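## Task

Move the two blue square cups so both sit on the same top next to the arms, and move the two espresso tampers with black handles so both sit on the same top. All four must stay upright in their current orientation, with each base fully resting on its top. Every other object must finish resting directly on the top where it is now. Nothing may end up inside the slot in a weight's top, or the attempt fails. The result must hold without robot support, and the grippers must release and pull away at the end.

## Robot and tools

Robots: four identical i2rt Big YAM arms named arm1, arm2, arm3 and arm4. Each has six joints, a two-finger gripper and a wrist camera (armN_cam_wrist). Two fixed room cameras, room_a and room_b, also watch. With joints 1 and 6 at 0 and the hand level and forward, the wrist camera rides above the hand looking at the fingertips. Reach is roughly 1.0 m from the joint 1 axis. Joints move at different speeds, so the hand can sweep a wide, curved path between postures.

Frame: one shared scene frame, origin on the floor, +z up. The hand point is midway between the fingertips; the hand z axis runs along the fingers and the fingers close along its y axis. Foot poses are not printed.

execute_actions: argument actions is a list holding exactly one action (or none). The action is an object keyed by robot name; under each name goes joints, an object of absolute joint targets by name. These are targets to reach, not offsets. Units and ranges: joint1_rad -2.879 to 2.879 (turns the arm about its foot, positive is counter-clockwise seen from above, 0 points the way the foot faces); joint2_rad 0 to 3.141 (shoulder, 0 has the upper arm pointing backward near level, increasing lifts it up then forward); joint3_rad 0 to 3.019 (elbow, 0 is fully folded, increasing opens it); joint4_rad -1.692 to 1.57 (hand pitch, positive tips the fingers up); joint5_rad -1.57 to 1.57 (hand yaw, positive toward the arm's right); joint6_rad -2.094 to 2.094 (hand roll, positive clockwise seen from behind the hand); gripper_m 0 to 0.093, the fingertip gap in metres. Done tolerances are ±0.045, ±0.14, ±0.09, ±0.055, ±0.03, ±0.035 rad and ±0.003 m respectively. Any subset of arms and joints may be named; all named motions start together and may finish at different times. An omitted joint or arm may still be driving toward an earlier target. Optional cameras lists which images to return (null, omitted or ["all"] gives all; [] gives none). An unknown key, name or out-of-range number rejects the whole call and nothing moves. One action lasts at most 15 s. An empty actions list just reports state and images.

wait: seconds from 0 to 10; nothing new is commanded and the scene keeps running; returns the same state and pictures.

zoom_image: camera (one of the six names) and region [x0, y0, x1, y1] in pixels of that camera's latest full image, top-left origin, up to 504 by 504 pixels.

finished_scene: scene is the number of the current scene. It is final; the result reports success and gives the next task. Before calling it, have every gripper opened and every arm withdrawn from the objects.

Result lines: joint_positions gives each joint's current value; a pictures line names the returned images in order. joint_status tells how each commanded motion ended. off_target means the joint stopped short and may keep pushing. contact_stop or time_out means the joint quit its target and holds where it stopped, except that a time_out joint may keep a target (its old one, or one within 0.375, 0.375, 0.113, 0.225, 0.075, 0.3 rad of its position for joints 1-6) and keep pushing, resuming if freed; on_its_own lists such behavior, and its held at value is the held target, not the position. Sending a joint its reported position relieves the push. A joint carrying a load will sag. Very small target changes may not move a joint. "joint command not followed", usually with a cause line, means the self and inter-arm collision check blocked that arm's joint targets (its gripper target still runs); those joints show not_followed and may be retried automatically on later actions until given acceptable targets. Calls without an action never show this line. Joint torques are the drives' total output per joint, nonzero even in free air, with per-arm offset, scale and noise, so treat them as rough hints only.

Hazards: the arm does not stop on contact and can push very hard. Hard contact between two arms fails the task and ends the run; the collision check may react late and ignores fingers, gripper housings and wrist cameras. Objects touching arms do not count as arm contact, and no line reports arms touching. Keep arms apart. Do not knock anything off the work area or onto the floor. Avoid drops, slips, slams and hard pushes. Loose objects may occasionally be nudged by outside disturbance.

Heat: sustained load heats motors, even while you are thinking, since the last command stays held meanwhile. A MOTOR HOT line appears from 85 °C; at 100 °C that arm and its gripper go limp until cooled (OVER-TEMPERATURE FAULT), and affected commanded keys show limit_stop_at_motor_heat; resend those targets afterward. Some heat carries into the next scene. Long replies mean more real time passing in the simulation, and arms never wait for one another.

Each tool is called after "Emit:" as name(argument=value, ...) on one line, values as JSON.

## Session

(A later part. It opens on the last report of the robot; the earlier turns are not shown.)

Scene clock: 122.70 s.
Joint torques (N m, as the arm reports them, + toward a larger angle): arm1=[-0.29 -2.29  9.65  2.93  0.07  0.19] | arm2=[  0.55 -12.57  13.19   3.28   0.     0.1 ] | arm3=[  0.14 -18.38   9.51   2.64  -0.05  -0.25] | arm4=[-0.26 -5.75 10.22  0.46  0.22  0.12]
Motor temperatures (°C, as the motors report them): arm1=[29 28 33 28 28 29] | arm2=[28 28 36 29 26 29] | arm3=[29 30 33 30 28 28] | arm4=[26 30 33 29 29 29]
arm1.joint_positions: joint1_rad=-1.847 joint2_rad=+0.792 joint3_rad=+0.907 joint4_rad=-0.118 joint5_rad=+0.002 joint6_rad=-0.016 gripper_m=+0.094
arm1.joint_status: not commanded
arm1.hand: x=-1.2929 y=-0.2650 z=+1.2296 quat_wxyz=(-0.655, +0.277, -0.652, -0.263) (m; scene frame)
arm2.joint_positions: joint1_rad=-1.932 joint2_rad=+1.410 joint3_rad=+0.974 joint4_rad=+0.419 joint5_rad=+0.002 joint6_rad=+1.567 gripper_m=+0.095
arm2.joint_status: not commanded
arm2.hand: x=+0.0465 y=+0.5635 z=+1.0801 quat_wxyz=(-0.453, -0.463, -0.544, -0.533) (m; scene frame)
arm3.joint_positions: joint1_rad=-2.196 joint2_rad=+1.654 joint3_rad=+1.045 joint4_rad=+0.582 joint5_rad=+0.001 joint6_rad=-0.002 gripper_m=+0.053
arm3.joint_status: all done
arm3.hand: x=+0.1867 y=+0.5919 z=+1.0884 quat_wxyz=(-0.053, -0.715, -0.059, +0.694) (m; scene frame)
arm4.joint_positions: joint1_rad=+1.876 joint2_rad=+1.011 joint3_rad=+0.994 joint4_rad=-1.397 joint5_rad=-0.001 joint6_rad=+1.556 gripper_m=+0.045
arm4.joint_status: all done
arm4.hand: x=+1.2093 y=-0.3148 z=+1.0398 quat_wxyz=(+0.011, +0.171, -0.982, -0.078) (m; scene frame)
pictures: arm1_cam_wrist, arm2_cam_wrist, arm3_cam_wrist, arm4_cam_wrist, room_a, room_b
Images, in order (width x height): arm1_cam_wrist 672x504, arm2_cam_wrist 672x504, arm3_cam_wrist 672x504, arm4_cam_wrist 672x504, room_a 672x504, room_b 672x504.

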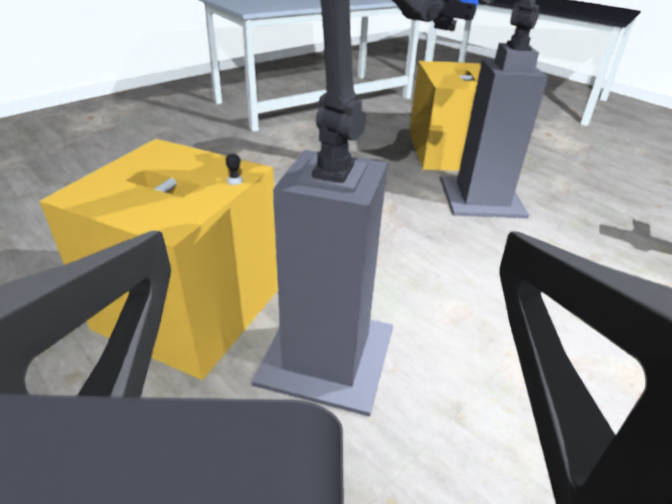

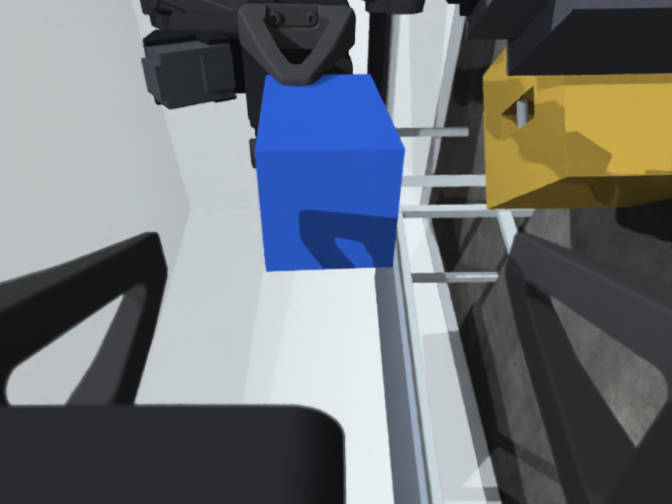

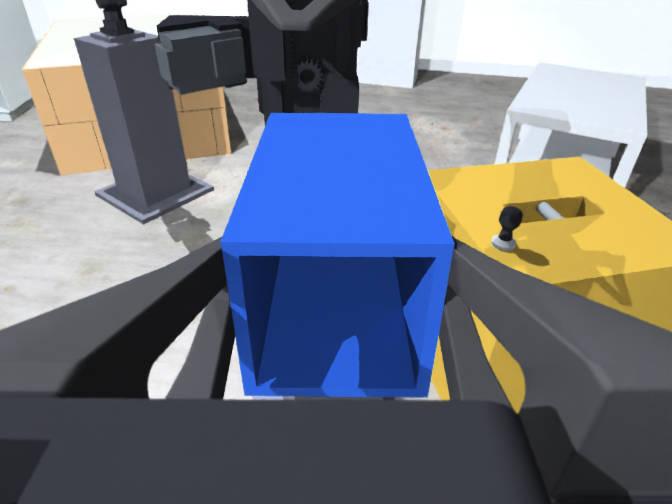

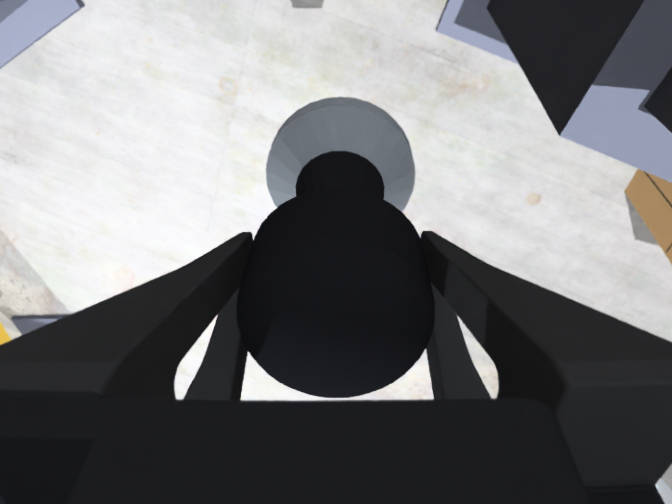

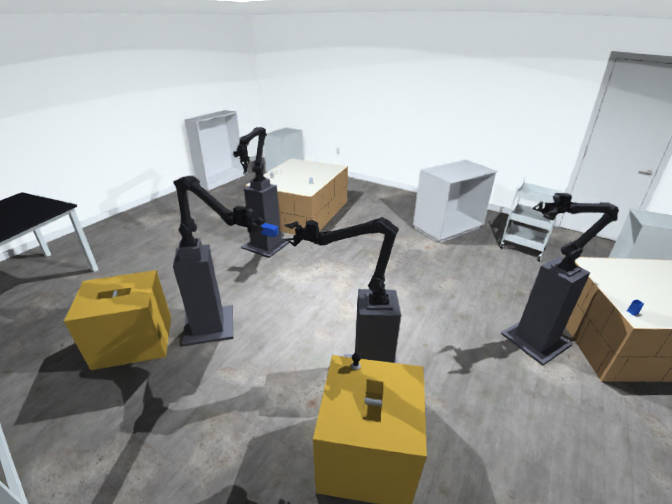

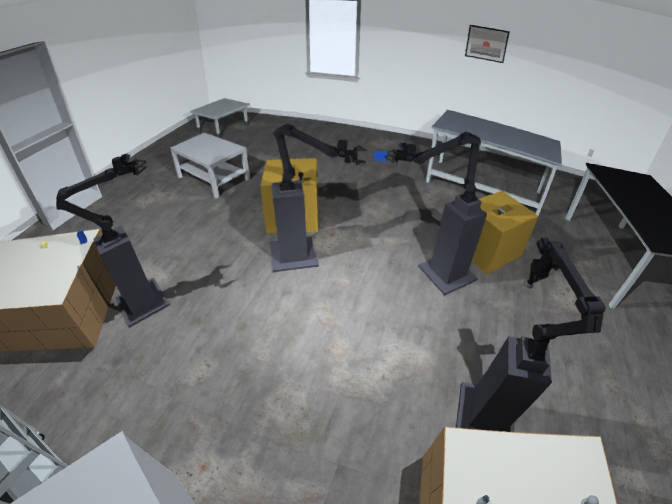

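Emit:
execute_actions(actions=[{"arm2":{"joints":{"joint1_rad":-1.896,"joint2_rad":1.52,"joint3_rad":1.069,"joint4_rad":0.581}},"arm1":{"joints":{"joint2_rad":1.0,"joint4_rad":0.1}},"arm4":{"joints":{"joint4_rad":-1.1}}}], cameras=["arm2_cam_wrist","arm3_cam_wrist"])

Scene clock: 137.73 s.
Joint torques (N m, as the arm reports them, + toward a larger angle): arm1=[-0.14 -6.86 10.51  3.08  0.07  0.22] | arm2=[  0.02 -12.33  14.26   3.22   0.01   0.09] | arm3=[ -0.67 -18.43   9.5    2.55  -0.05  -0.27] | arm4=[-0.21 -6.75 10.92  1.75  0.25  0.06]
Motor temperatures (°C, as the motors report them): arm1=[29 28 33 28 28 29] | arm2=[28 28 36 29 26 29] | arm3=[29 30 33 31 28 28] | arm4=[26 29 34 29 29 29]
arm1.joint_positions: joint1_rad=-1.847 joint2_rad=+1.010 joint3_rad=+0.897 joint4_rad=+0.083 joint5_rad=+0.002 joint6_rad=-0.016 gripper_m=+0.094
arm1.joint_status: all done
arm1.hand: x=-1.2406 y=-0.2131 z=+1.1753 quat_wxyz=(-0.646, +0.281, -0.661, -0.259) (m; scene frame)
arm2.joint_positions: joint1_rad=-1.897 joint2_rad=+1.513 joint3_rad=+1.030 joint4_rad=+0.554 joint5_rad=+0.002 joint6_rad=+1.567 gripper_m=+0.095
arm2.joint_status: all done
arm2.hand: x=+0.0730 y=+0.5908 z=+1.0826 quat_wxyz=(-0.463, -0.434, -0.528, -0.564) (m; scene frame)
arm3.joint_positions: joint1_rad=-2.196 joint2_rad=+1.654 joint3_rad=+1.045 joint4_rad=+0.582 joint5_rad=+0.001 joint6_rad=-0.002 gripper_m=+0.053
arm3.joint_status: not commanded
arm3.hand: x=+0.1867 y=+0.5919 z=+1.0884 quat_wxyz=(-0.053, -0.715, -0.059, +0.694) (m; scene frame)
arm4.joint_positions: joint1_rad=+1.876 joint2_rad=+1.011 joint3_rad=+0.989 joint4_rad=-1.122 joint5_rad=-0.001 joint6_rad=+1.556 gripper_m=+0.045
arm4.joint_status: all done
arm4.hand: x=+1.1888 y=-0.2548 z=+1.0570 quat_wxyz=(+0.032, +0.167, -0.963, -0.210) (m; scene frame)
pictures: arm2_cam_wrist, arm3_cam_wrist
Images, in order (width x height): arm2_cam_wrist 672x504, arm3_cam_wrist 672x504.

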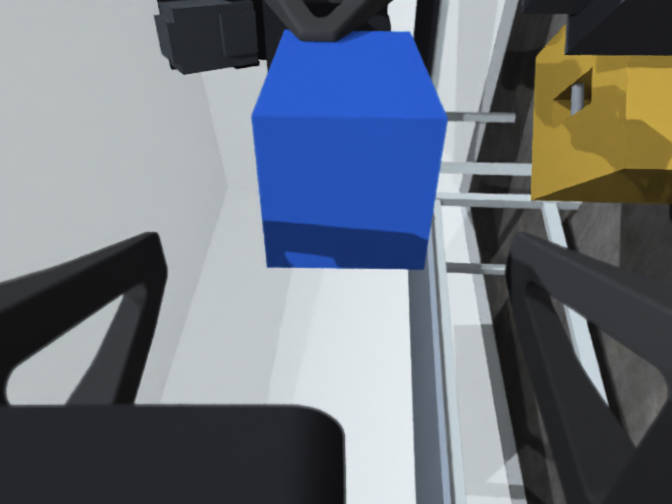

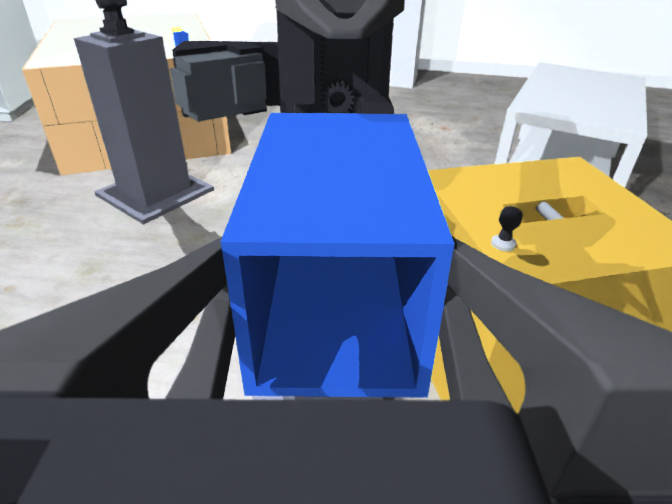

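Emit:
execute_actions(actions=[{"arm2":{"joints":{"joint2_rad":1.665,"joint3_rad":1.262,"joint4_rad":0.495}},"arm1":{"joints":{"joint2_rad":1.2,"joint4_rad":0.3}},"arm4":{"joints":{"joint4_rad":-0.7}}}], cameras=["arm2_cam_wrist","arm3_cam_wrist"])

Scene clock: 143.70 s.
Joint torques (N m, as the arm reports them, + toward a larger angle): arm1=[-0.96 -9.1  10.    3.08  0.06  0.19] | arm2=[  0.33 -15.4   15.64   1.24   0.     0.09] | arm3=[ -0.25 -18.21   9.52   2.56  -0.05  -0.27] | arm4=[-0.09 -7.47 11.68  2.41  0.21  0.05]
Motor temperatures (°C, as the motors report them): arm1=[29 28 33 28 28 29] | arm2=[28 28 37 29 26 29] | arm3=[29 29 33 31 28 28] | arm4=[26 28 34 29 29 29]
arm1.joint_positions: joint1_rad=-1.847 joint2_rad=+1.211 joint3_rad=+0.897 joint4_rad=+0.283 joint5_rad=+0.002 joint6_rad=-0.016 gripper_m=+0.094
arm1.joint_status: all done
arm1.hand: x=-1.1995 y=-0.1723 z=+1.1217 quat_wxyz=(-0.646, +0.281, -0.661, -0.259) (m; scene frame)
arm2.joint_positions: joint1_rad=-1.897 joint2_rad=+1.659 joint3_rad=+1.208 joint4_rad=+0.510 joint5_rad=+0.002 joint6_rad=+1.567 gripper_m=+0.095
arm2.joint_status: all done
arm2.hand: x=+0.1327 y=+0.6027 z=+1.0797 quat_wxyz=(-0.460, -0.437, -0.531, -0.561) (m; scene frame)
arm3.joint_positions: joint1_rad=-2.196 joint2_rad=+1.654 joint3_rad=+1.045 joint4_rad=+0.582 joint5_rad=+0.001 joint6_rad=-0.002 gripper_m=+0.053
arm3.joint_status: not commanded
arm3.hand: x=+0.1867 y=+0.5919 z=+1.0884 quat_wxyz=(-0.053, -0.715, -0.059, +0.694) (m; scene frame)
arm4.joint_positions: joint1_rad=+1.876 joint2_rad=+1.011 joint3_rad=+0.988 joint4_rad=-0.731 joint5_rad=-0.001 joint6_rad=+1.556 gripper_m=+0.045
arm4.joint_status: all done
arm4.hand: x=+1.1636 y=-0.1815 z=+1.1123 quat_wxyz=(+0.061, +0.158, -0.904, -0.393) (m; scene frame)
pictures: arm2_cam_wrist, arm3_cam_wrist
Images, in order (width x height): arm2_cam_wrist 672x504, arm3_cam_wrist 672x504.

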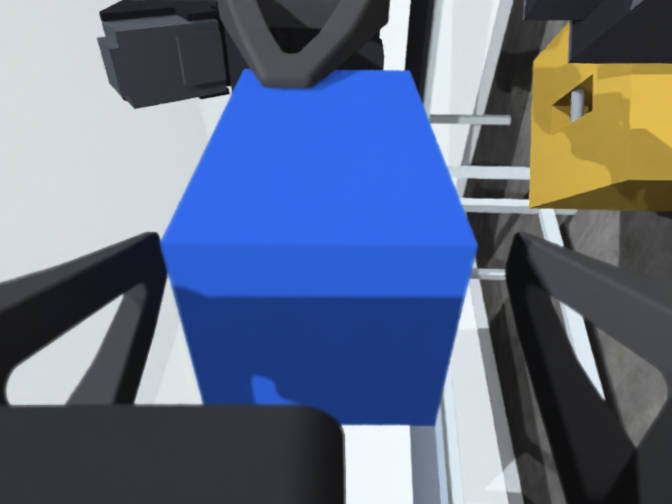

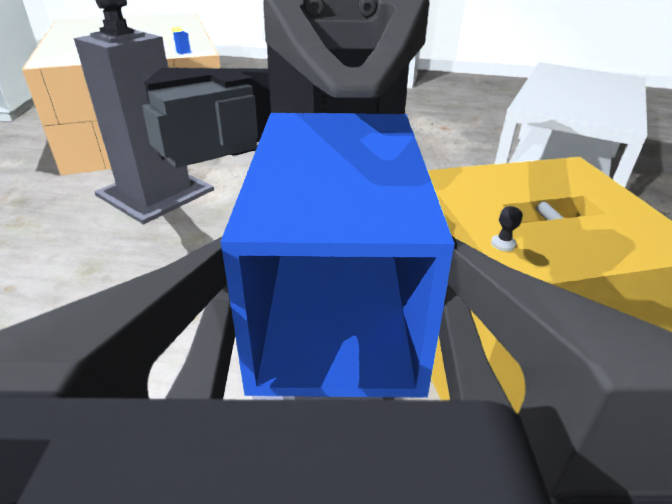

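Emit:
execute_actions(actions=[{"arm2":{"joints":{"gripper_m":0.035}},"arm4":{"joints":{"joint4_rad":-0.4}}}], cameras=["arm2_cam_wrist","arm3_cam_wrist"])

Scene clock: 146.53 s.
Joint torques (N m, as the arm reports them, + toward a larger angle): arm1=[  0.01 -10.15   9.97   3.19   0.02   0.14] | arm2=[  0.66 -15.27  15.31   1.39   0.01   0.08] | arm3=[ -0.3  -18.66   9.72   2.4   -0.05  -0.27] | arm4=[-0.8  -7.53 12.16  2.81  0.21  0.01]
Motor temperatures (°C, as the motors report them): arm1=[29 28 33 28 28 29] | arm2=[28 28 37 29 26 29] | arm3=[29 29 33 31 28 28] | arm4=[26 28 35 29 29 29]
arm1.joint_positions: joint1_rad=-1.847 joint2_rad=+1.211 joint3_rad=+0.897 joint4_rad=+0.283 joint5_rad=+0.002 joint6_rad=-0.016 gripper_m=+0.094
arm1.joint_status: not commanded
arm1.hand: x=-1.1995 y=-0.1723 z=+1.1217 quat_wxyz=(-0.646, +0.281, -0.661, -0.259) (m; scene frame)
arm2.joint_positions: joint1_rad=-1.897 joint2_rad=+1.659 joint3_rad=+1.212 joint4_rad=+0.508 joint5_rad=+0.002 joint6_rad=+1.569 gripper_m=+0.053
arm2.joint_status: gripper_m off_target (ended at +0.053, target +0.035)
arm2.hand: x=+0.1332 y=+0.6029 z=+1.0812 quat_wxyz=(-0.460, -0.437, -0.530, -0.562) (m; scene frame)
arm3.joint_positions: joint1_rad=-2.196 joint2_rad=+1.654 joint3_rad=+1.041 joint4_rad=+0.586 joint5_rad=+0.001 joint6_rad=-0.002 gripper_m=+0.053
arm3.joint_status: not commanded
arm3.hand: x=+0.1874 y=+0.5920 z=+1.0869 quat_wxyz=(-0.053, -0.715, -0.059, +0.694) (m; scene frame)
arm4.joint_positions: joint1_rad=+1.876 joint2_rad=+1.013 joint3_rad=+0.983 joint4_rad=-0.437 joint5_rad=-0.001 joint6_rad=+1.556 gripper_m=+0.045
arm4.joint_status: all done
arm4.hand: x=+1.1503 y=-0.1430 z=+1.1679 quat_wxyz=(+0.081, +0.146, -0.838, -0.519) (m; scene frame)
pictures: arm2_cam_wrist, arm3_cam_wrist
Images, in order (width x height): arm2_cam_wrist 672x504, arm3_cam_wrist 672x504.

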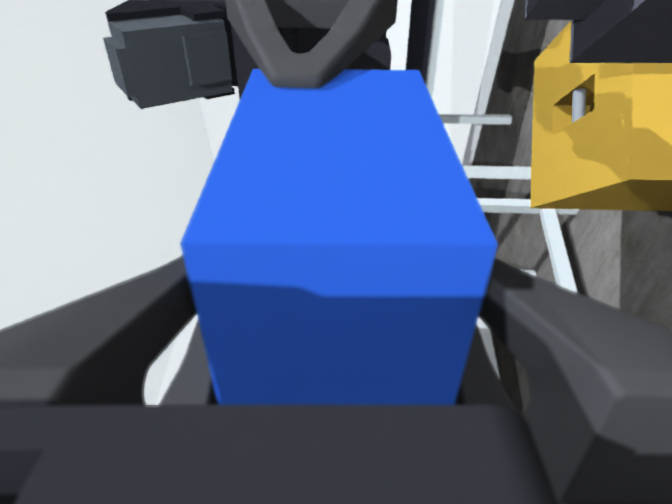

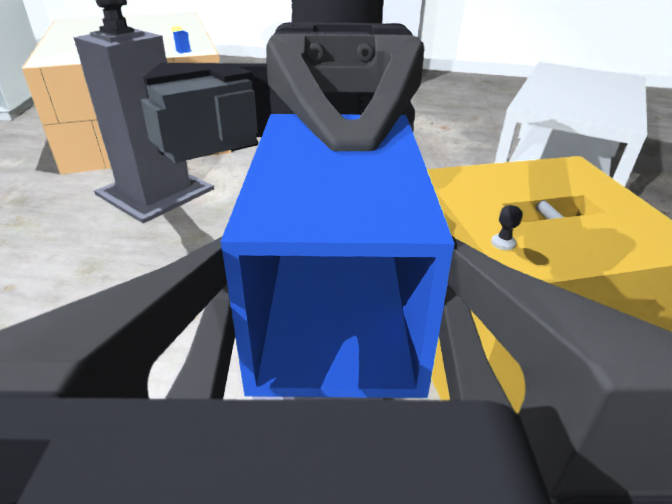

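Emit:
execute_actions(actions=[{"arm3":{"joints":{"gripper_m":0.075}},"arm4":{"joints":{"joint4_rad":-0.2}}}], cameras=[])

Emit:
execute_actions(actions=[{"arm3":{"joints":{"gripper_m":0.093,"joint2_rad":1.472,"joint3_rad":0.815,"joint4_rad":0.72}},"arm4":{"joints":{"joint2_rad":1.2,"joint4_rad":0.2}},"arm1":{"joints":{"joint2_rad":1.405,"joint3_rad":0.99,"joint4_rad":0.49}}}], cameras=["arm2_cam_wrist","arm4_cam_wrist"])

Scene clock: 151.13 s.
Joint torques (N m, as the arm reports them, + toward a larger angle): arm1=[-0.11 -9.41  9.91  3.21  0.03  0.17] | arm2=[  0.14 -14.96  15.31   1.35   0.03   0.08] | arm3=[ -0.25 -18.39   9.82   2.24  -0.07  -0.25] | arm4=[-0.71 -8.07 12.4   3.15  0.16  0.01]
Motor temperatures (°C, as the motors report them): arm1=[29 28 33 28 28 29] | arm2=[28 29 38 29 26 29] | arm3=[29 29 33 31 28 28] | arm4=[26 28 35 29 29 29]
arm1.joint_positions: joint1_rad=-1.847 joint2_rad=+1.211 joint3_rad=+0.897 joint4_rad=+0.283 joint5_rad=+0.002 joint6_rad=-0.016 gripper_m=+0.094
arm1.joint_status: not commanded
arm1.hand: x=-1.1995 y=-0.1723 z=+1.1217 quat_wxyz=(-0.646, +0.281, -0.661, -0.259) (m; scene frame)
arm2.joint_positions: joint1_rad=-1.897 joint2_rad=+1.659 joint3_rad=+1.212 joint4_rad=+0.508 joint5_rad=+0.002 joint6_rad=+1.569 gripper_m=+0.053
arm2.joint_status: not commanded
arm2.hand: x=+0.1332 y=+0.6029 z=+1.0812 quat_wxyz=(-0.460, -0.437, -0.530, -0.562) (m; scene frame)
arm3.joint_positions: joint1_rad=-2.196 joint2_rad=+1.654 joint3_rad=+1.041 joint4_rad=+0.590 joint5_rad=+0.001 joint6_rad=-0.002 gripper_m=+0.075
arm3.joint_status: all done
arm3.hand: x=+0.1874 y=+0.5920 z=+1.0880 quat_wxyz=(-0.053, -0.714, -0.059, +0.696) (m; scene frame)
arm4.joint_positions: joint1_rad=+1.876 joint2_rad=+1.014 joint3_rad=+0.983 joint4_rad=-0.239 joint5_rad=-0.001 joint6_rad=+1.556 gripper_m=+0.045
arm4.joint_status: all done
arm4.hand: x=+1.1444 y=-0.1261 z=+1.2126 quat_wxyz=(+0.094, +0.137, -0.783, -0.599) (m; scene frame)
pictures: none
No camera images: the call's "cameras" was empty. Leave "cameras" out to get every camera's image.

Scene clock: 152.33 s.
Joint torques (N m, as the arm reports them, + toward a larger angle): arm1=[  0.17 -12.65  12.56   3.07   0.06   0.16] | arm2=[  0.24 -14.88  15.36   1.46   0.02   0.09] | arm3=[ -0.51 -12.71   9.16   2.05  -0.06  -0.26] | arm4=[ -0.83 -12.46  13.1    2.95   0.17  -0.04]
Motor temperatures (°C, as the motors report them): arm1=[29 28 34 28 28 29] | arm2=[28 29 38 29 26 29] | arm3=[29 29 33 31 28 28] | arm4=[26 28 35 29 29 29]
arm1.joint_positions: joint1_rad=-1.847 joint2_rad=+1.416 joint3_rad=+0.945 joint4_rad=+0.473 joint5_rad=+0.002 joint6_rad=-0.016 gripper_m=+0.094
arm1.joint_status: all done
arm1.hand: x=-1.1601 y=-0.1331 z=+1.0807 quat_wxyz=(-0.657, +0.276, -0.650, -0.263) (m; scene frame)
arm2.joint_positions: joint1_rad=-1.897 joint2_rad=+1.659 joint3_rad=+1.212 joint4_rad=+0.508 joint5_rad=+0.002 joint6_rad=+1.569 gripper_m=+0.053
arm2.joint_status: not commanded
arm2.hand: x=+0.1332 y=+0.6029 z=+1.0812 quat_wxyz=(-0.460, -0.437, -0.530, -0.562) (m; scene frame)
arm3.joint_positions: joint1_rad=-2.196 joint2_rad=+1.460 joint3_rad=+0.812 joint4_rad=+0.696 joint5_rad=+0.001 joint6_rad=-0.002 gripper_m=+0.093
arm3.joint_status: all done
arm3.hand: x=+0.2679 y=+0.6049 z=+1.1072 quat_wxyz=(-0.055, -0.689, -0.057, +0.721) (m; scene frame)
arm4.joint_positions: joint1_rad=+1.876 joint2_rad=+1.227 joint3_rad=+0.972 joint4_rad=+0.163 joint5_rad=-0.001 joint6_rad=+1.557 gripper_m=+0.045
arm4.joint_status: all done
arm4.hand: x=+1.1204 y=-0.0557 z=+1.1929 quat_wxyz=(+0.105, +0.127, -0.728, -0.666) (m; scene frame)
pictures: arm2_cam_wrist, arm4_cam_wrist
Images, in order (width x height): arm2_cam_wrist 672x504, arm4_cam_wrist 672x504.

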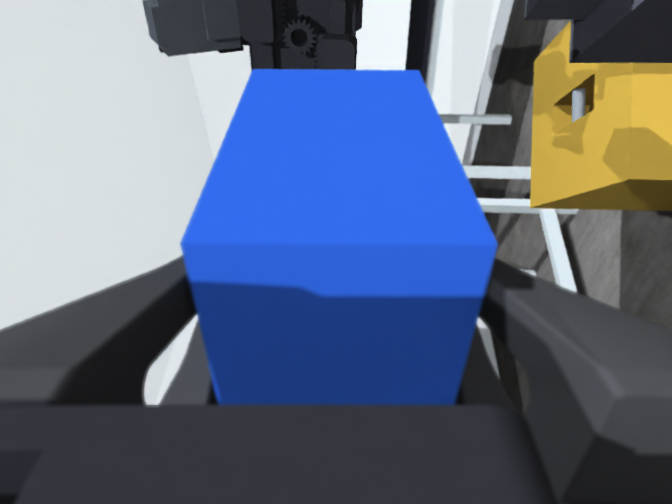

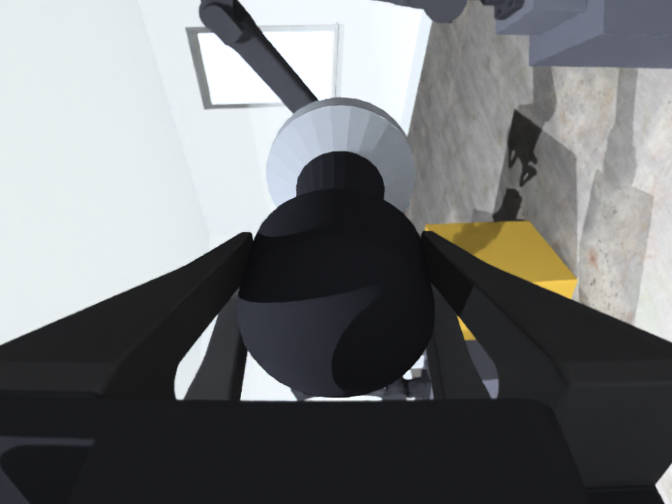

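Emit:
execute_actions(actions=[{"arm2":{"joints":{"joint1_rad":1.845}},"arm3":{"joints":{"joint1_rad":-0.44}},"arm4":{"joints":{"joint2_rad":1.49,"joint3_rad":0.925,"joint4_rad":0.655}}}])

Scene clock: 158.77 s.
Joint torques (N m, as the arm reports them, + toward a larger angle): arm1=[ -0.28 -12.91  12.52   3.23   0.03   0.2 ] | arm2=[ -0.48 -15.74  15.47   1.37   0.18   0.08] | arm3=[ -1.03 -13.66   8.98   2.03  -0.04  -0.22] | arm4=[ -0.39 -15.69  11.98   3.     0.11   0.01]
Motor temperatures (°C, as the motors report them): arm1=[29 28 34 28 28 29] | arm2=[28 29 38 29 26 29] | arm3=[29 29 33 31 28 28] | arm4=[26 28 36 29 29 29]
arm1.joint_positions: joint1_rad=-1.847 joint2_rad=+1.416 joint3_rad=+0.945 joint4_rad=+0.473 joint5_rad=+0.002 joint6_rad=-0.016 gripper_m=+0.094
arm1.joint_status: not commanded
arm1.hand: x=-1.1601 y=-0.1331 z=+1.0807 quat_wxyz=(-0.657, +0.276, -0.650, -0.263) (m; scene frame)
arm2.joint_positions: joint1_rad=+1.851 joint2_rad=+1.666 joint3_rad=+1.212 joint4_rad=+0.508 joint5_rad=-0.003 joint6_rad=+1.569 gripper_m=+0.053
arm2.joint_status: all done
arm2.hand: x=-1.0613 y=-0.0510 z=+1.0813 quat_wxyz=(+0.673, +0.639, -0.253, -0.273) (m; scene frame)
arm3.joint_positions: joint1_rad=-0.438 joint2_rad=+1.468 joint3_rad=+0.812 joint4_rad=+0.696 joint5_rad=+0.000 joint6_rad=-0.003 gripper_m=+0.093
arm3.joint_status: all done
arm3.hand: x=+1.0622 y=+0.1361 z=+1.1020 quat_wxyz=(-0.590, -0.399, -0.568, +0.413) (m; scene frame)
arm4.joint_positions: joint1_rad=+1.876 joint2_rad=+1.519 joint3_rad=+0.893 joint4_rad=+0.619 joint5_rad=-0.001 joint6_rad=+1.557 gripper_m=+0.045
arm4.joint_status: all done
arm4.hand: x=+1.1035 y=-0.0055 z=+1.0888 quat_wxyz=(+0.110, +0.122, -0.699, -0.696) (m; scene frame)
pictures: arm1_cam_wrist, arm2_cam_wrist, arm3_cam_wrist, arm4_cam_wrist, room_a, room_b
Images, in order (width x height): arm1_cam_wrist 672x504, arm2_cam_wrist 672x504, arm3_cam_wrist 672x504, arm4_cam_wrist 672x504, room_a 672x504, room_b 672x504.

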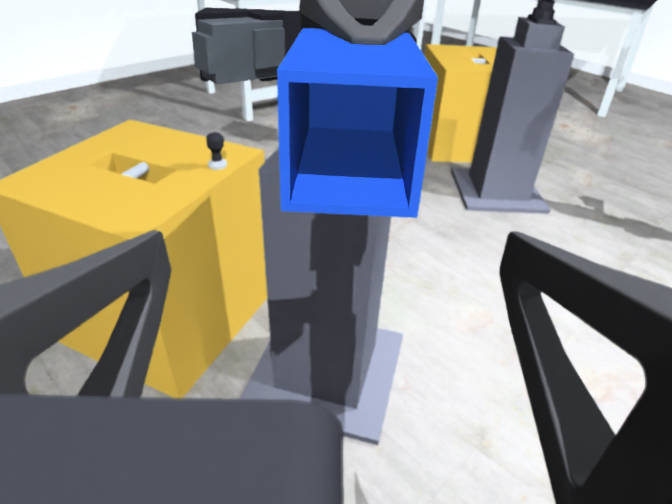

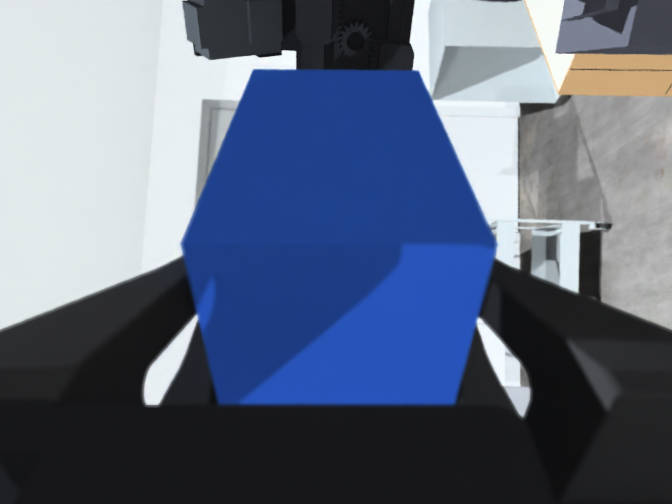

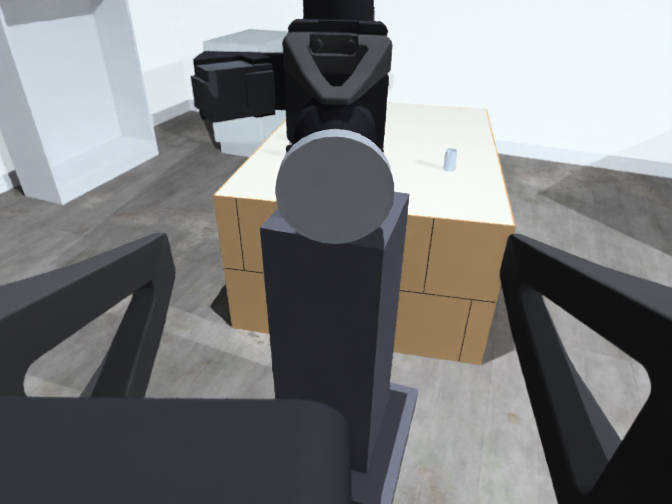

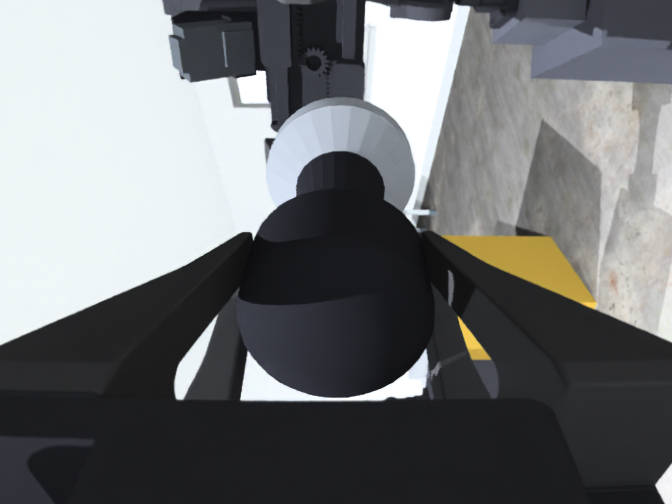

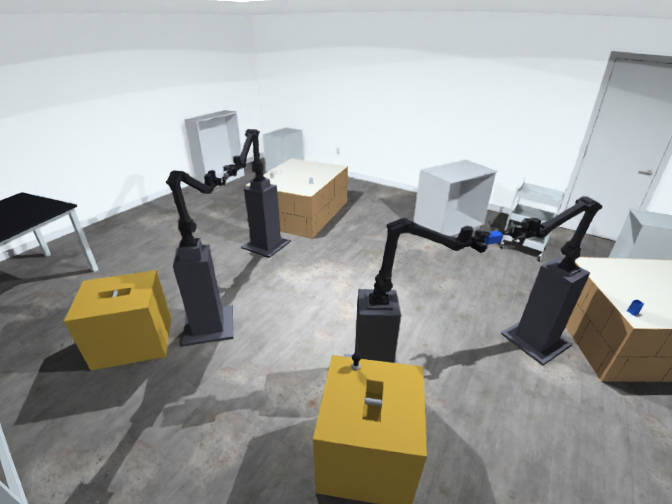

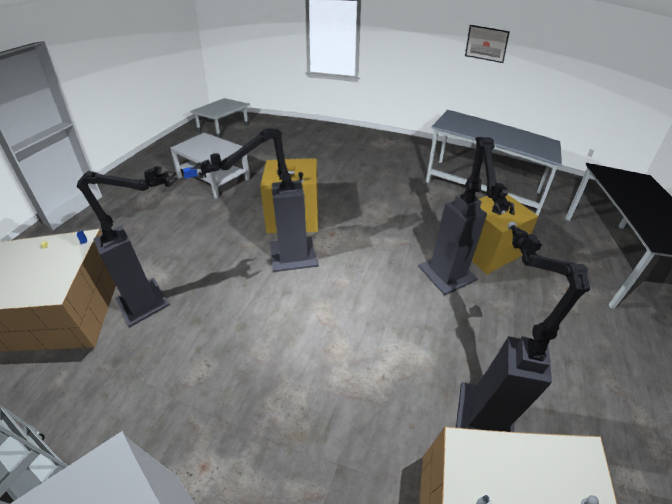

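Emit:
execute_actions(actions=[{"arm1":{"joints":{"joint1_rad":-1.863,"joint2_rad":1.63,"joint3_rad":1.265,"joint4_rad":0.39,"joint6_rad":0.045}},"arm3":{"joints":{"joint2_rad":1.712,"joint3_rad":1.1,"joint4_rad":0.65}}}], cameras=["arm1_cam_wrist","arm2_cam_wrist","arm3_cam_wrist","arm4_cam_wrist"])

Scene clock: 169.70 s.
Joint torques (N m, as the arm reports them, + toward a larger angle): arm1=[ -0.17 -14.21  13.55   2.28   0.08   0.16] | arm2=[ -0.83 -15.33  15.37   1.42   0.16   0.09] | arm3=[ -1.1  -19.09  12.44   0.56  -0.02  -0.24] | arm4=[ -0.5  -15.83  12.1    2.89   0.14  -0.01]
Motor temperatures (°C, as the motors report them): arm1=[29 29 35 28 28 29] | arm2=[28 29 39 29 26 29] | arm3=[29 29 34 31 28 28] | arm4=[26 29 36 29 29 29]
arm1.joint_positions: joint1_rad=-1.858 joint2_rad=+1.628 joint3_rad=+1.203 joint4_rad=+0.395 joint5_rad=+0.002 joint6_rad=+0.028 gripper_m=+0.094
arm1.joint_status: all done
arm1.hand: x=-1.0920 y=-0.0763 z=+1.0780 quat_wxyz=(-0.642, +0.262, -0.668, -0.270) (m; scene frame)
arm2.joint_positions: joint1_rad=+1.851 joint2_rad=+1.666 joint3_rad=+1.212 joint4_rad=+0.508 joint5_rad=-0.003 joint6_rad=+1.569 gripper_m=+0.053
arm2.joint_status: not commanded
arm2.hand: x=-1.0613 y=-0.0510 z=+1.0813 quat_wxyz=(+0.673, +0.639, -0.253, -0.273) (m; scene frame)
arm3.joint_positions: joint1_rad=-0.438 joint2_rad=+1.717 joint3_rad=+1.058 joint4_rad=+0.667 joint5_rad=+0.000 joint6_rad=-0.003 gripper_m=+0.093
arm3.joint_status: all done
arm3.hand: x=+1.0940 y=+0.0487 z=+1.0736 quat_wxyz=(-0.580, -0.406, -0.578, +0.406) (m; scene frame)
arm4.joint_positions: joint1_rad=+1.876 joint2_rad=+1.519 joint3_rad=+0.893 joint4_rad=+0.619 joint5_rad=-0.001 joint6_rad=+1.557 gripper_m=+0.045
arm4.joint_status: not commanded
arm4.hand: x=+1.1035 y=-0.0055 z=+1.0888 quat_wxyz=(+0.110, +0.122, -0.699, -0.696) (m; scene frame)
pictures: arm1_cam_wrist, arm2_cam_wrist, arm3_cam_wrist, arm4_cam_wrist
Images, in order (width x height): arm1_cam_wrist 672x504, arm2_cam_wrist 672x504, arm3_cam_wrist 672x504, arm4_cam_wrist 672x504.

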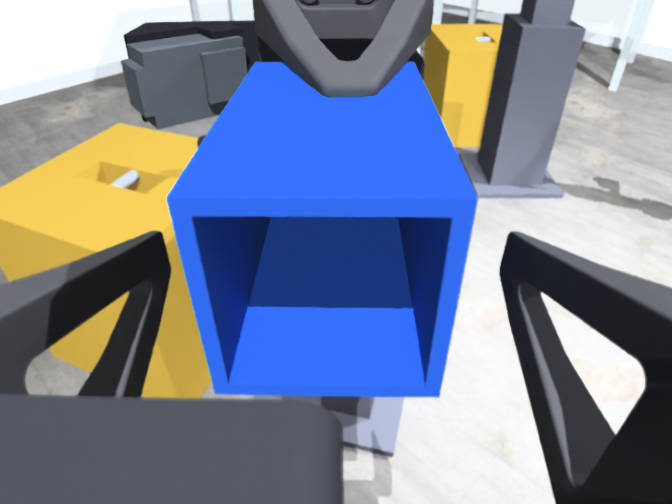

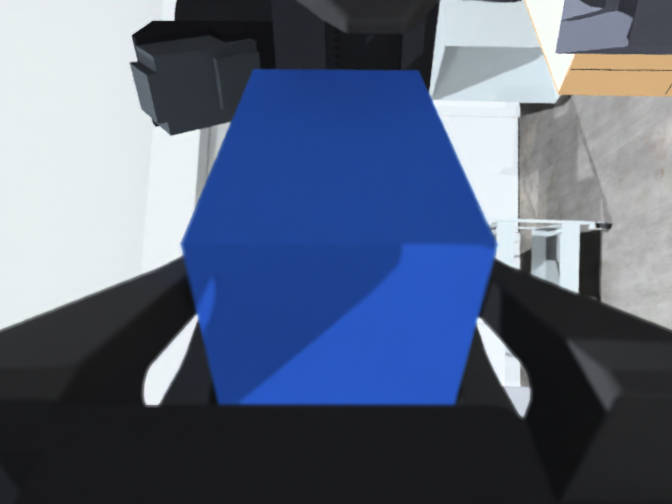

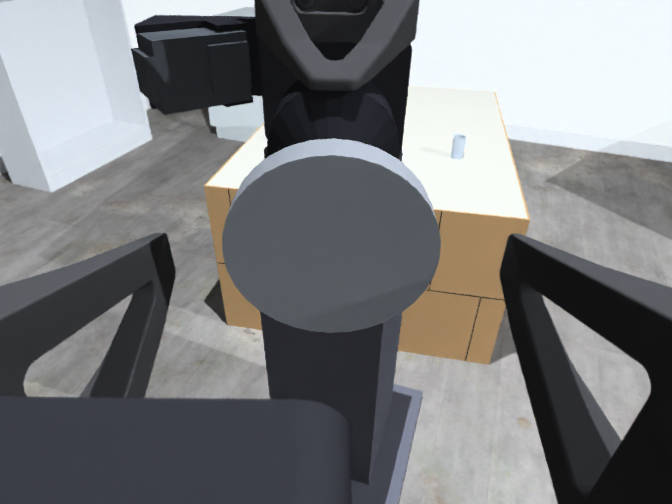

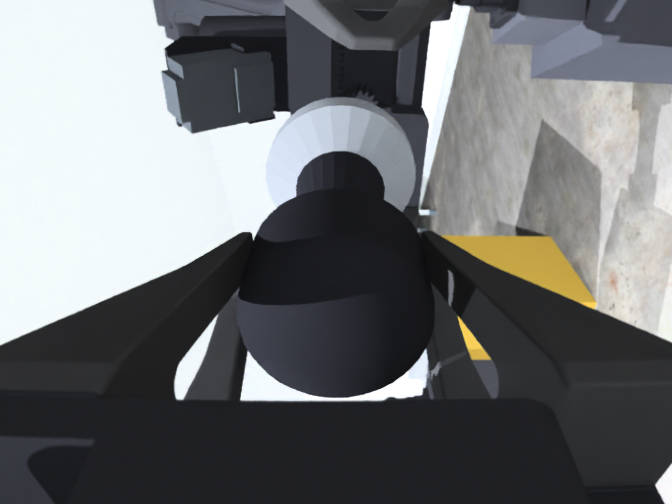

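Emit:
execute_actions(actions=[{"arm1":{"joints":{"gripper_m":0.035}},"arm3":{"joints":{"joint3_rad":1.12,"gripper_m":0.065}}}], cameras=["arm1_cam_wrist","arm2_cam_wrist","arm3_cam_wrist","arm4_cam_wrist"])

Scene clock: 174.20 s.
Joint torques (N m, as the arm reports them, + toward a larger angle): arm1=[  0.38 -13.68  13.34   2.26   0.15   0.16] | arm2=[ -0.59 -15.31  15.34   1.45   0.23   0.09] | arm3=[ -1.15 -19.51  12.37   0.59  -0.02  -0.25] | arm4=[ -0.66 -16.04  11.98   2.86   0.13  -0.01]
Motor temperatures (°C, as the motors report them): arm1=[29 29 36 28 28 29] | arm2=[28 29 39 29 26 29] | arm3=[29 29 34 31 28 28] | arm4=[26 29 36 29 29 29]
arm1.joint_positions: joint1_rad=-1.858 joint2_rad=+1.628 joint3_rad=+1.204 joint4_rad=+0.395 joint5_rad=+0.000 joint6_rad=+0.028 gripper_m=+0.053
arm1.joint_status: gripper_m off_target (ended at +0.053, target +0.035)
arm1.hand: x=-1.0922 y=-0.0760 z=+1.0783 quat_wxyz=(-0.642, +0.263, -0.668, -0.271) (m; scene frame)
arm2.joint_positions: joint1_rad=+1.851 joint2_rad=+1.666 joint3_rad=+1.212 joint4_rad=+0.508 joint5_rad=-0.006 joint6_rad=+1.567 gripper_m=+0.053
arm2.joint_status: not commanded
arm2.hand: x=-1.0609 y=-0.0513 z=+1.0813 quat_wxyz=(+0.673, +0.640, -0.252, -0.273) (m; scene frame)
arm3.joint_positions: joint1_rad=-0.438 joint2_rad=+1.717 joint3_rad=+1.080 joint4_rad=+0.667 joint5_rad=+0.000 joint6_rad=-0.003 gripper_m=+0.065
arm3.joint_status: all done
arm3.hand: x=+1.0957 y=+0.0440 z=+1.0857 quat_wxyz=(-0.586, -0.401, -0.571, +0.411) (m; scene frame)
arm4.joint_positions: joint1_rad=+1.876 joint2_rad=+1.519 joint3_rad=+0.893 joint4_rad=+0.619 joint5_rad=-0.001 joint6_rad=+1.557 gripper_m=+0.045
arm4.joint_status: not commanded
arm4.hand: x=+1.1035 y=-0.0055 z=+1.0888 quat_wxyz=(+0.110, +0.122, -0.699, -0.696) (m; scene frame)
pictures: arm1_cam_wrist, arm2_cam_wrist, arm3_cam_wrist, arm4_cam_wrist
Images, in order (width x height): arm1_cam_wrist 672x504, arm2_cam_wrist 672x504, arm3_cam_wrist 672x504, arm4_cam_wrist 672x504.

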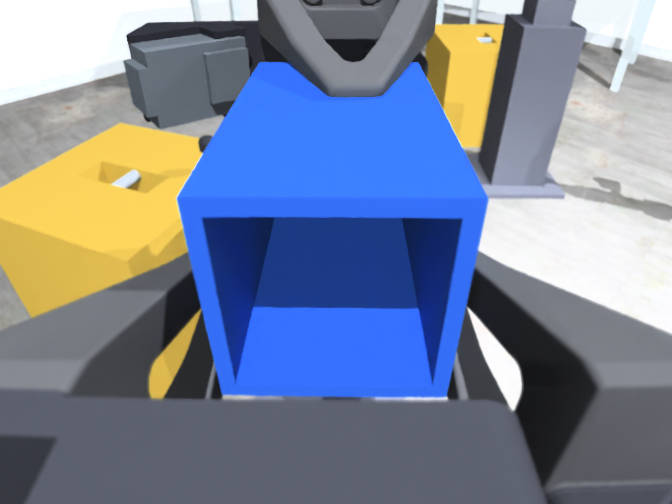

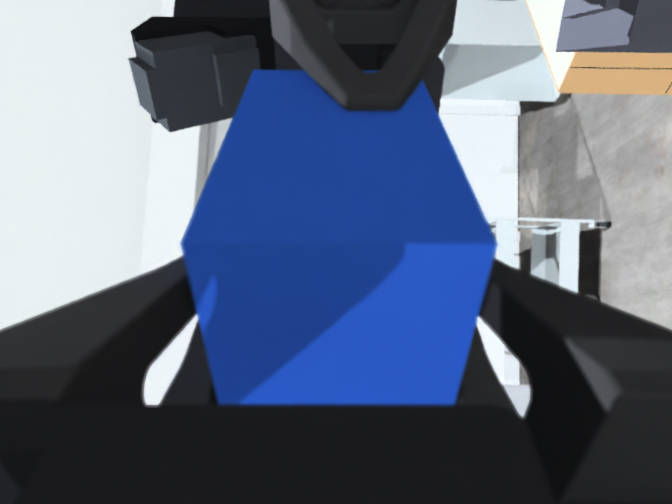

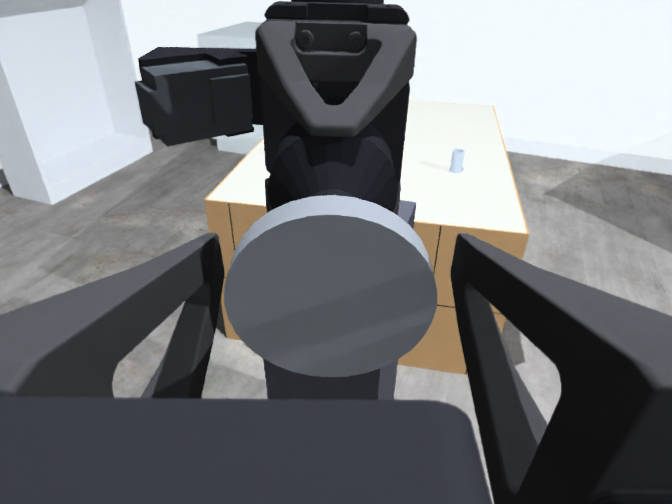

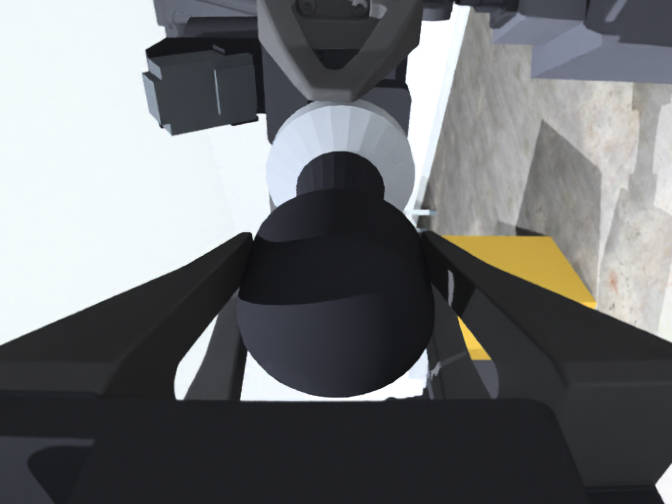

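Emit:
execute_actions(actions=[{"arm2":{"joints":{"gripper_m":0.093}},"arm3":{"joints":{"gripper_m":0.035}}}], cameras=["arm1_cam_wrist","arm3_cam_wrist","arm4_cam_wrist"])

Scene clock: 176.80 s.
Joint torques (N m, as the arm reports them, + toward a larger angle): arm1=[ -0.39 -14.6   13.54   2.09   0.13   0.18] | arm2=[ -0.64 -15.51  15.28   1.43   0.18   0.11] | arm3=[ -0.89 -19.5   12.41   0.51   0.02  -0.24] | arm4=[ -0.58 -15.96  11.9    2.93   0.18   0.01]
Motor temperatures (°C, as the motors report them): arm1=[29 29 36 28 28 29] | arm2=[28 29 40 29 26 29] | arm3=[29 29 35 31 28 28] | arm4=[26 29 36 29 29 29]
arm1.joint_positions: joint1_rad=-1.858 joint2_rad=+1.628 joint3_rad=+1.204 joint4_rad=+0.394 joint5_rad=+0.000 joint6_rad=+0.029 gripper_m=+0.053
arm1.joint_status: not commanded
arm1.hand: x=-1.0920 y=-0.0762 z=+1.0780 quat_wxyz=(-0.641, +0.263, -0.668, -0.270) (m; scene frame)
arm2.joint_positions: joint1_rad=+1.851 joint2_rad=+1.666 joint3_rad=+1.212 joint4_rad=+0.508 joint5_rad=-0.003 joint6_rad=+1.568 gripper_m=+0.093
arm2.joint_status: all done
arm2.hand: x=-1.0614 y=-0.0508 z=+1.0813 quat_wxyz=(+0.673, +0.639, -0.253, -0.274) (m; scene frame)
arm3.joint_positions: joint1_rad=-0.438 joint2_rad=+1.717 joint3_rad=+1.080 joint4_rad=+0.667 joint5_rad=-0.001 joint6_rad=-0.004 gripper_m=+0.052
arm3.joint_status: gripper_m off_target (ended at +0.052, target +0.035)
arm3.hand: x=+1.0959 y=+0.0440 z=+1.0857 quat_wxyz=(-0.587, -0.401, -0.572, +0.411) (m; scene frame)
arm4.joint_positions: joint1_rad=+1.876 joint2_rad=+1.519 joint3_rad=+0.893 joint4_rad=+0.619 joint5_rad=-0.002 joint6_rad=+1.557 gripper_m=+0.045
arm4.joint_status: not commanded
arm4.hand: x=+1.1033 y=-0.0055 z=+1.0888 quat_wxyz=(+0.111, +0.122, -0.698, -0.696) (m; scene frame)
pictures: arm1_cam_wrist, arm3_cam_wrist, arm4_cam_wrist
Images, in order (width x height): arm1_cam_wrist 672x504, arm3_cam_wrist 672x504, arm4_cam_wrist 672x504.

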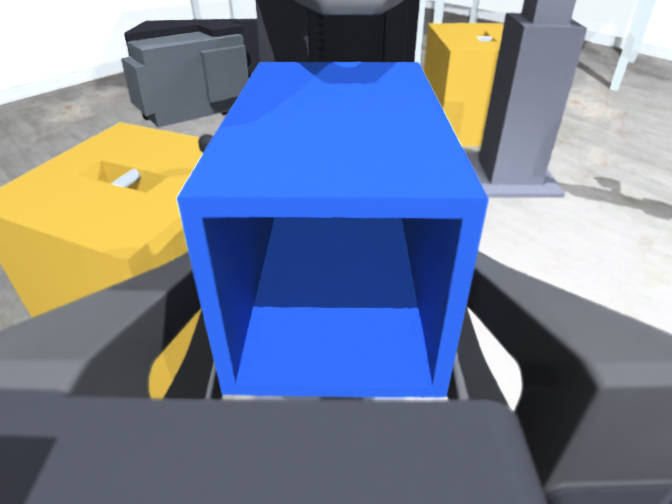

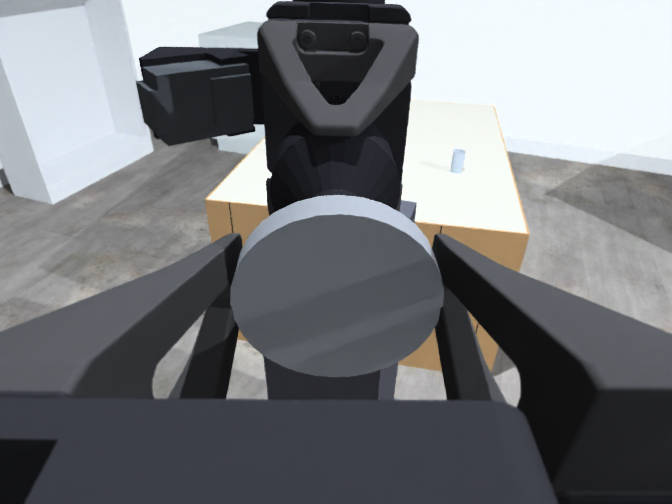

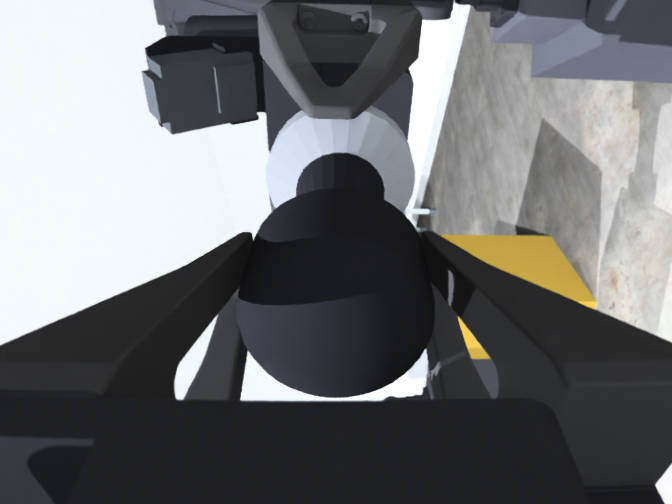

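Emit:
execute_actions(actions=[{"arm2":{"joints":{"joint1_rad":1.5}},"arm4":{"joints":{"gripper_m":0.093}}}], cameras=["arm1_cam_wrist","arm3_cam_wrist","arm4_cam_wrist"])

Scene clock: 183.03 s.
Joint torques (N m, as the arm reports them, + toward a larger angle): arm1=[  0.17 -14.61  13.65   2.21   0.12   0.22] | arm2=[ -0.39 -15.03  15.37   1.35   0.01   0.1 ] | arm3=[ -1.21 -19.74  12.35   0.99   0.04  -0.23] | arm4=[ -0.91 -14.26  12.19   2.3    0.15   0.01]
Motor temperatures (°C, as the motors report them): arm1=[29 29 36 28 28 29] | arm2=[28 29 40 29 26 29] | arm3=[29 29 35 30 28 28] | arm4=[26 29 36 29 29 29]
arm1.joint_positions: joint1_rad=-1.858 joint2_rad=+1.628 joint3_rad=+1.204 joint4_rad=+0.394 joint5_rad=+0.000 joint6_rad=+0.029 gripper_m=+0.053
arm1.joint_status: not commanded
arm1.hand: x=-1.0920 y=-0.0762 z=+1.0780 quat_wxyz=(-0.641, +0.263, -0.668, -0.270) (m; scene frame)
arm2.joint_positions: joint1_rad=+1.501 joint2_rad=+1.666 joint3_rad=+1.212 joint4_rad=+0.508 joint5_rad=+0.002 joint6_rad=+1.568 gripper_m=+0.093
arm2.joint_status: all done
arm2.hand: x=-1.2084 y=+0.1514 z=+1.0828 quat_wxyz=(+0.615, +0.583, -0.362, -0.389) (m; scene frame)
arm3.joint_positions: joint1_rad=-0.438 joint2_rad=+1.722 joint3_rad=+1.080 joint4_rad=+0.653 joint5_rad=-0.001 joint6_rad=-0.004 gripper_m=+0.052
arm3.joint_status: not commanded
arm3.hand: x=+1.0961 y=+0.0434 z=+1.0795 quat_wxyz=(-0.581, -0.404, -0.577, +0.407) (m; scene frame)
arm4.joint_positions: joint1_rad=+1.876 joint2_rad=+1.504 joint3_rad=+0.893 joint4_rad=+0.637 joint5_rad=-0.002 joint6_rad=+1.557 gripper_m=+0.093
arm4.joint_status: all done
arm4.hand: x=+1.1041 y=-0.0079 z=+1.1024 quat_wxyz=(+0.112, +0.120, -0.687, -0.708) (m; scene frame)
pictures: arm1_cam_wrist, arm3_cam_wrist, arm4_cam_wrist
Images, in order (width x height): arm1_cam_wrist 672x504, arm3_cam_wrist 672x504, arm4_cam_wrist 672x504.

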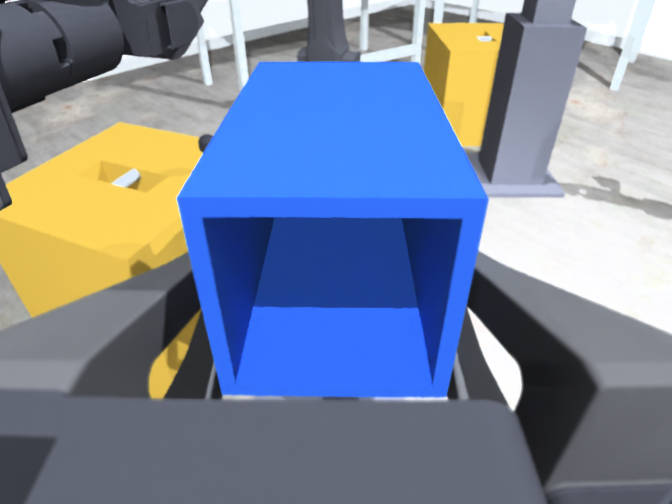

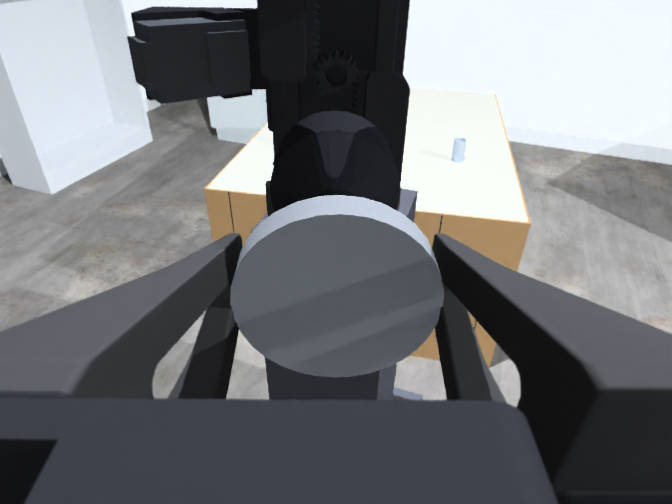

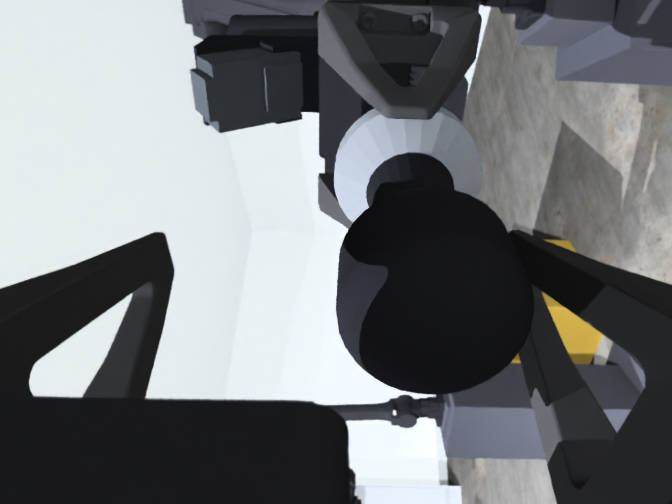

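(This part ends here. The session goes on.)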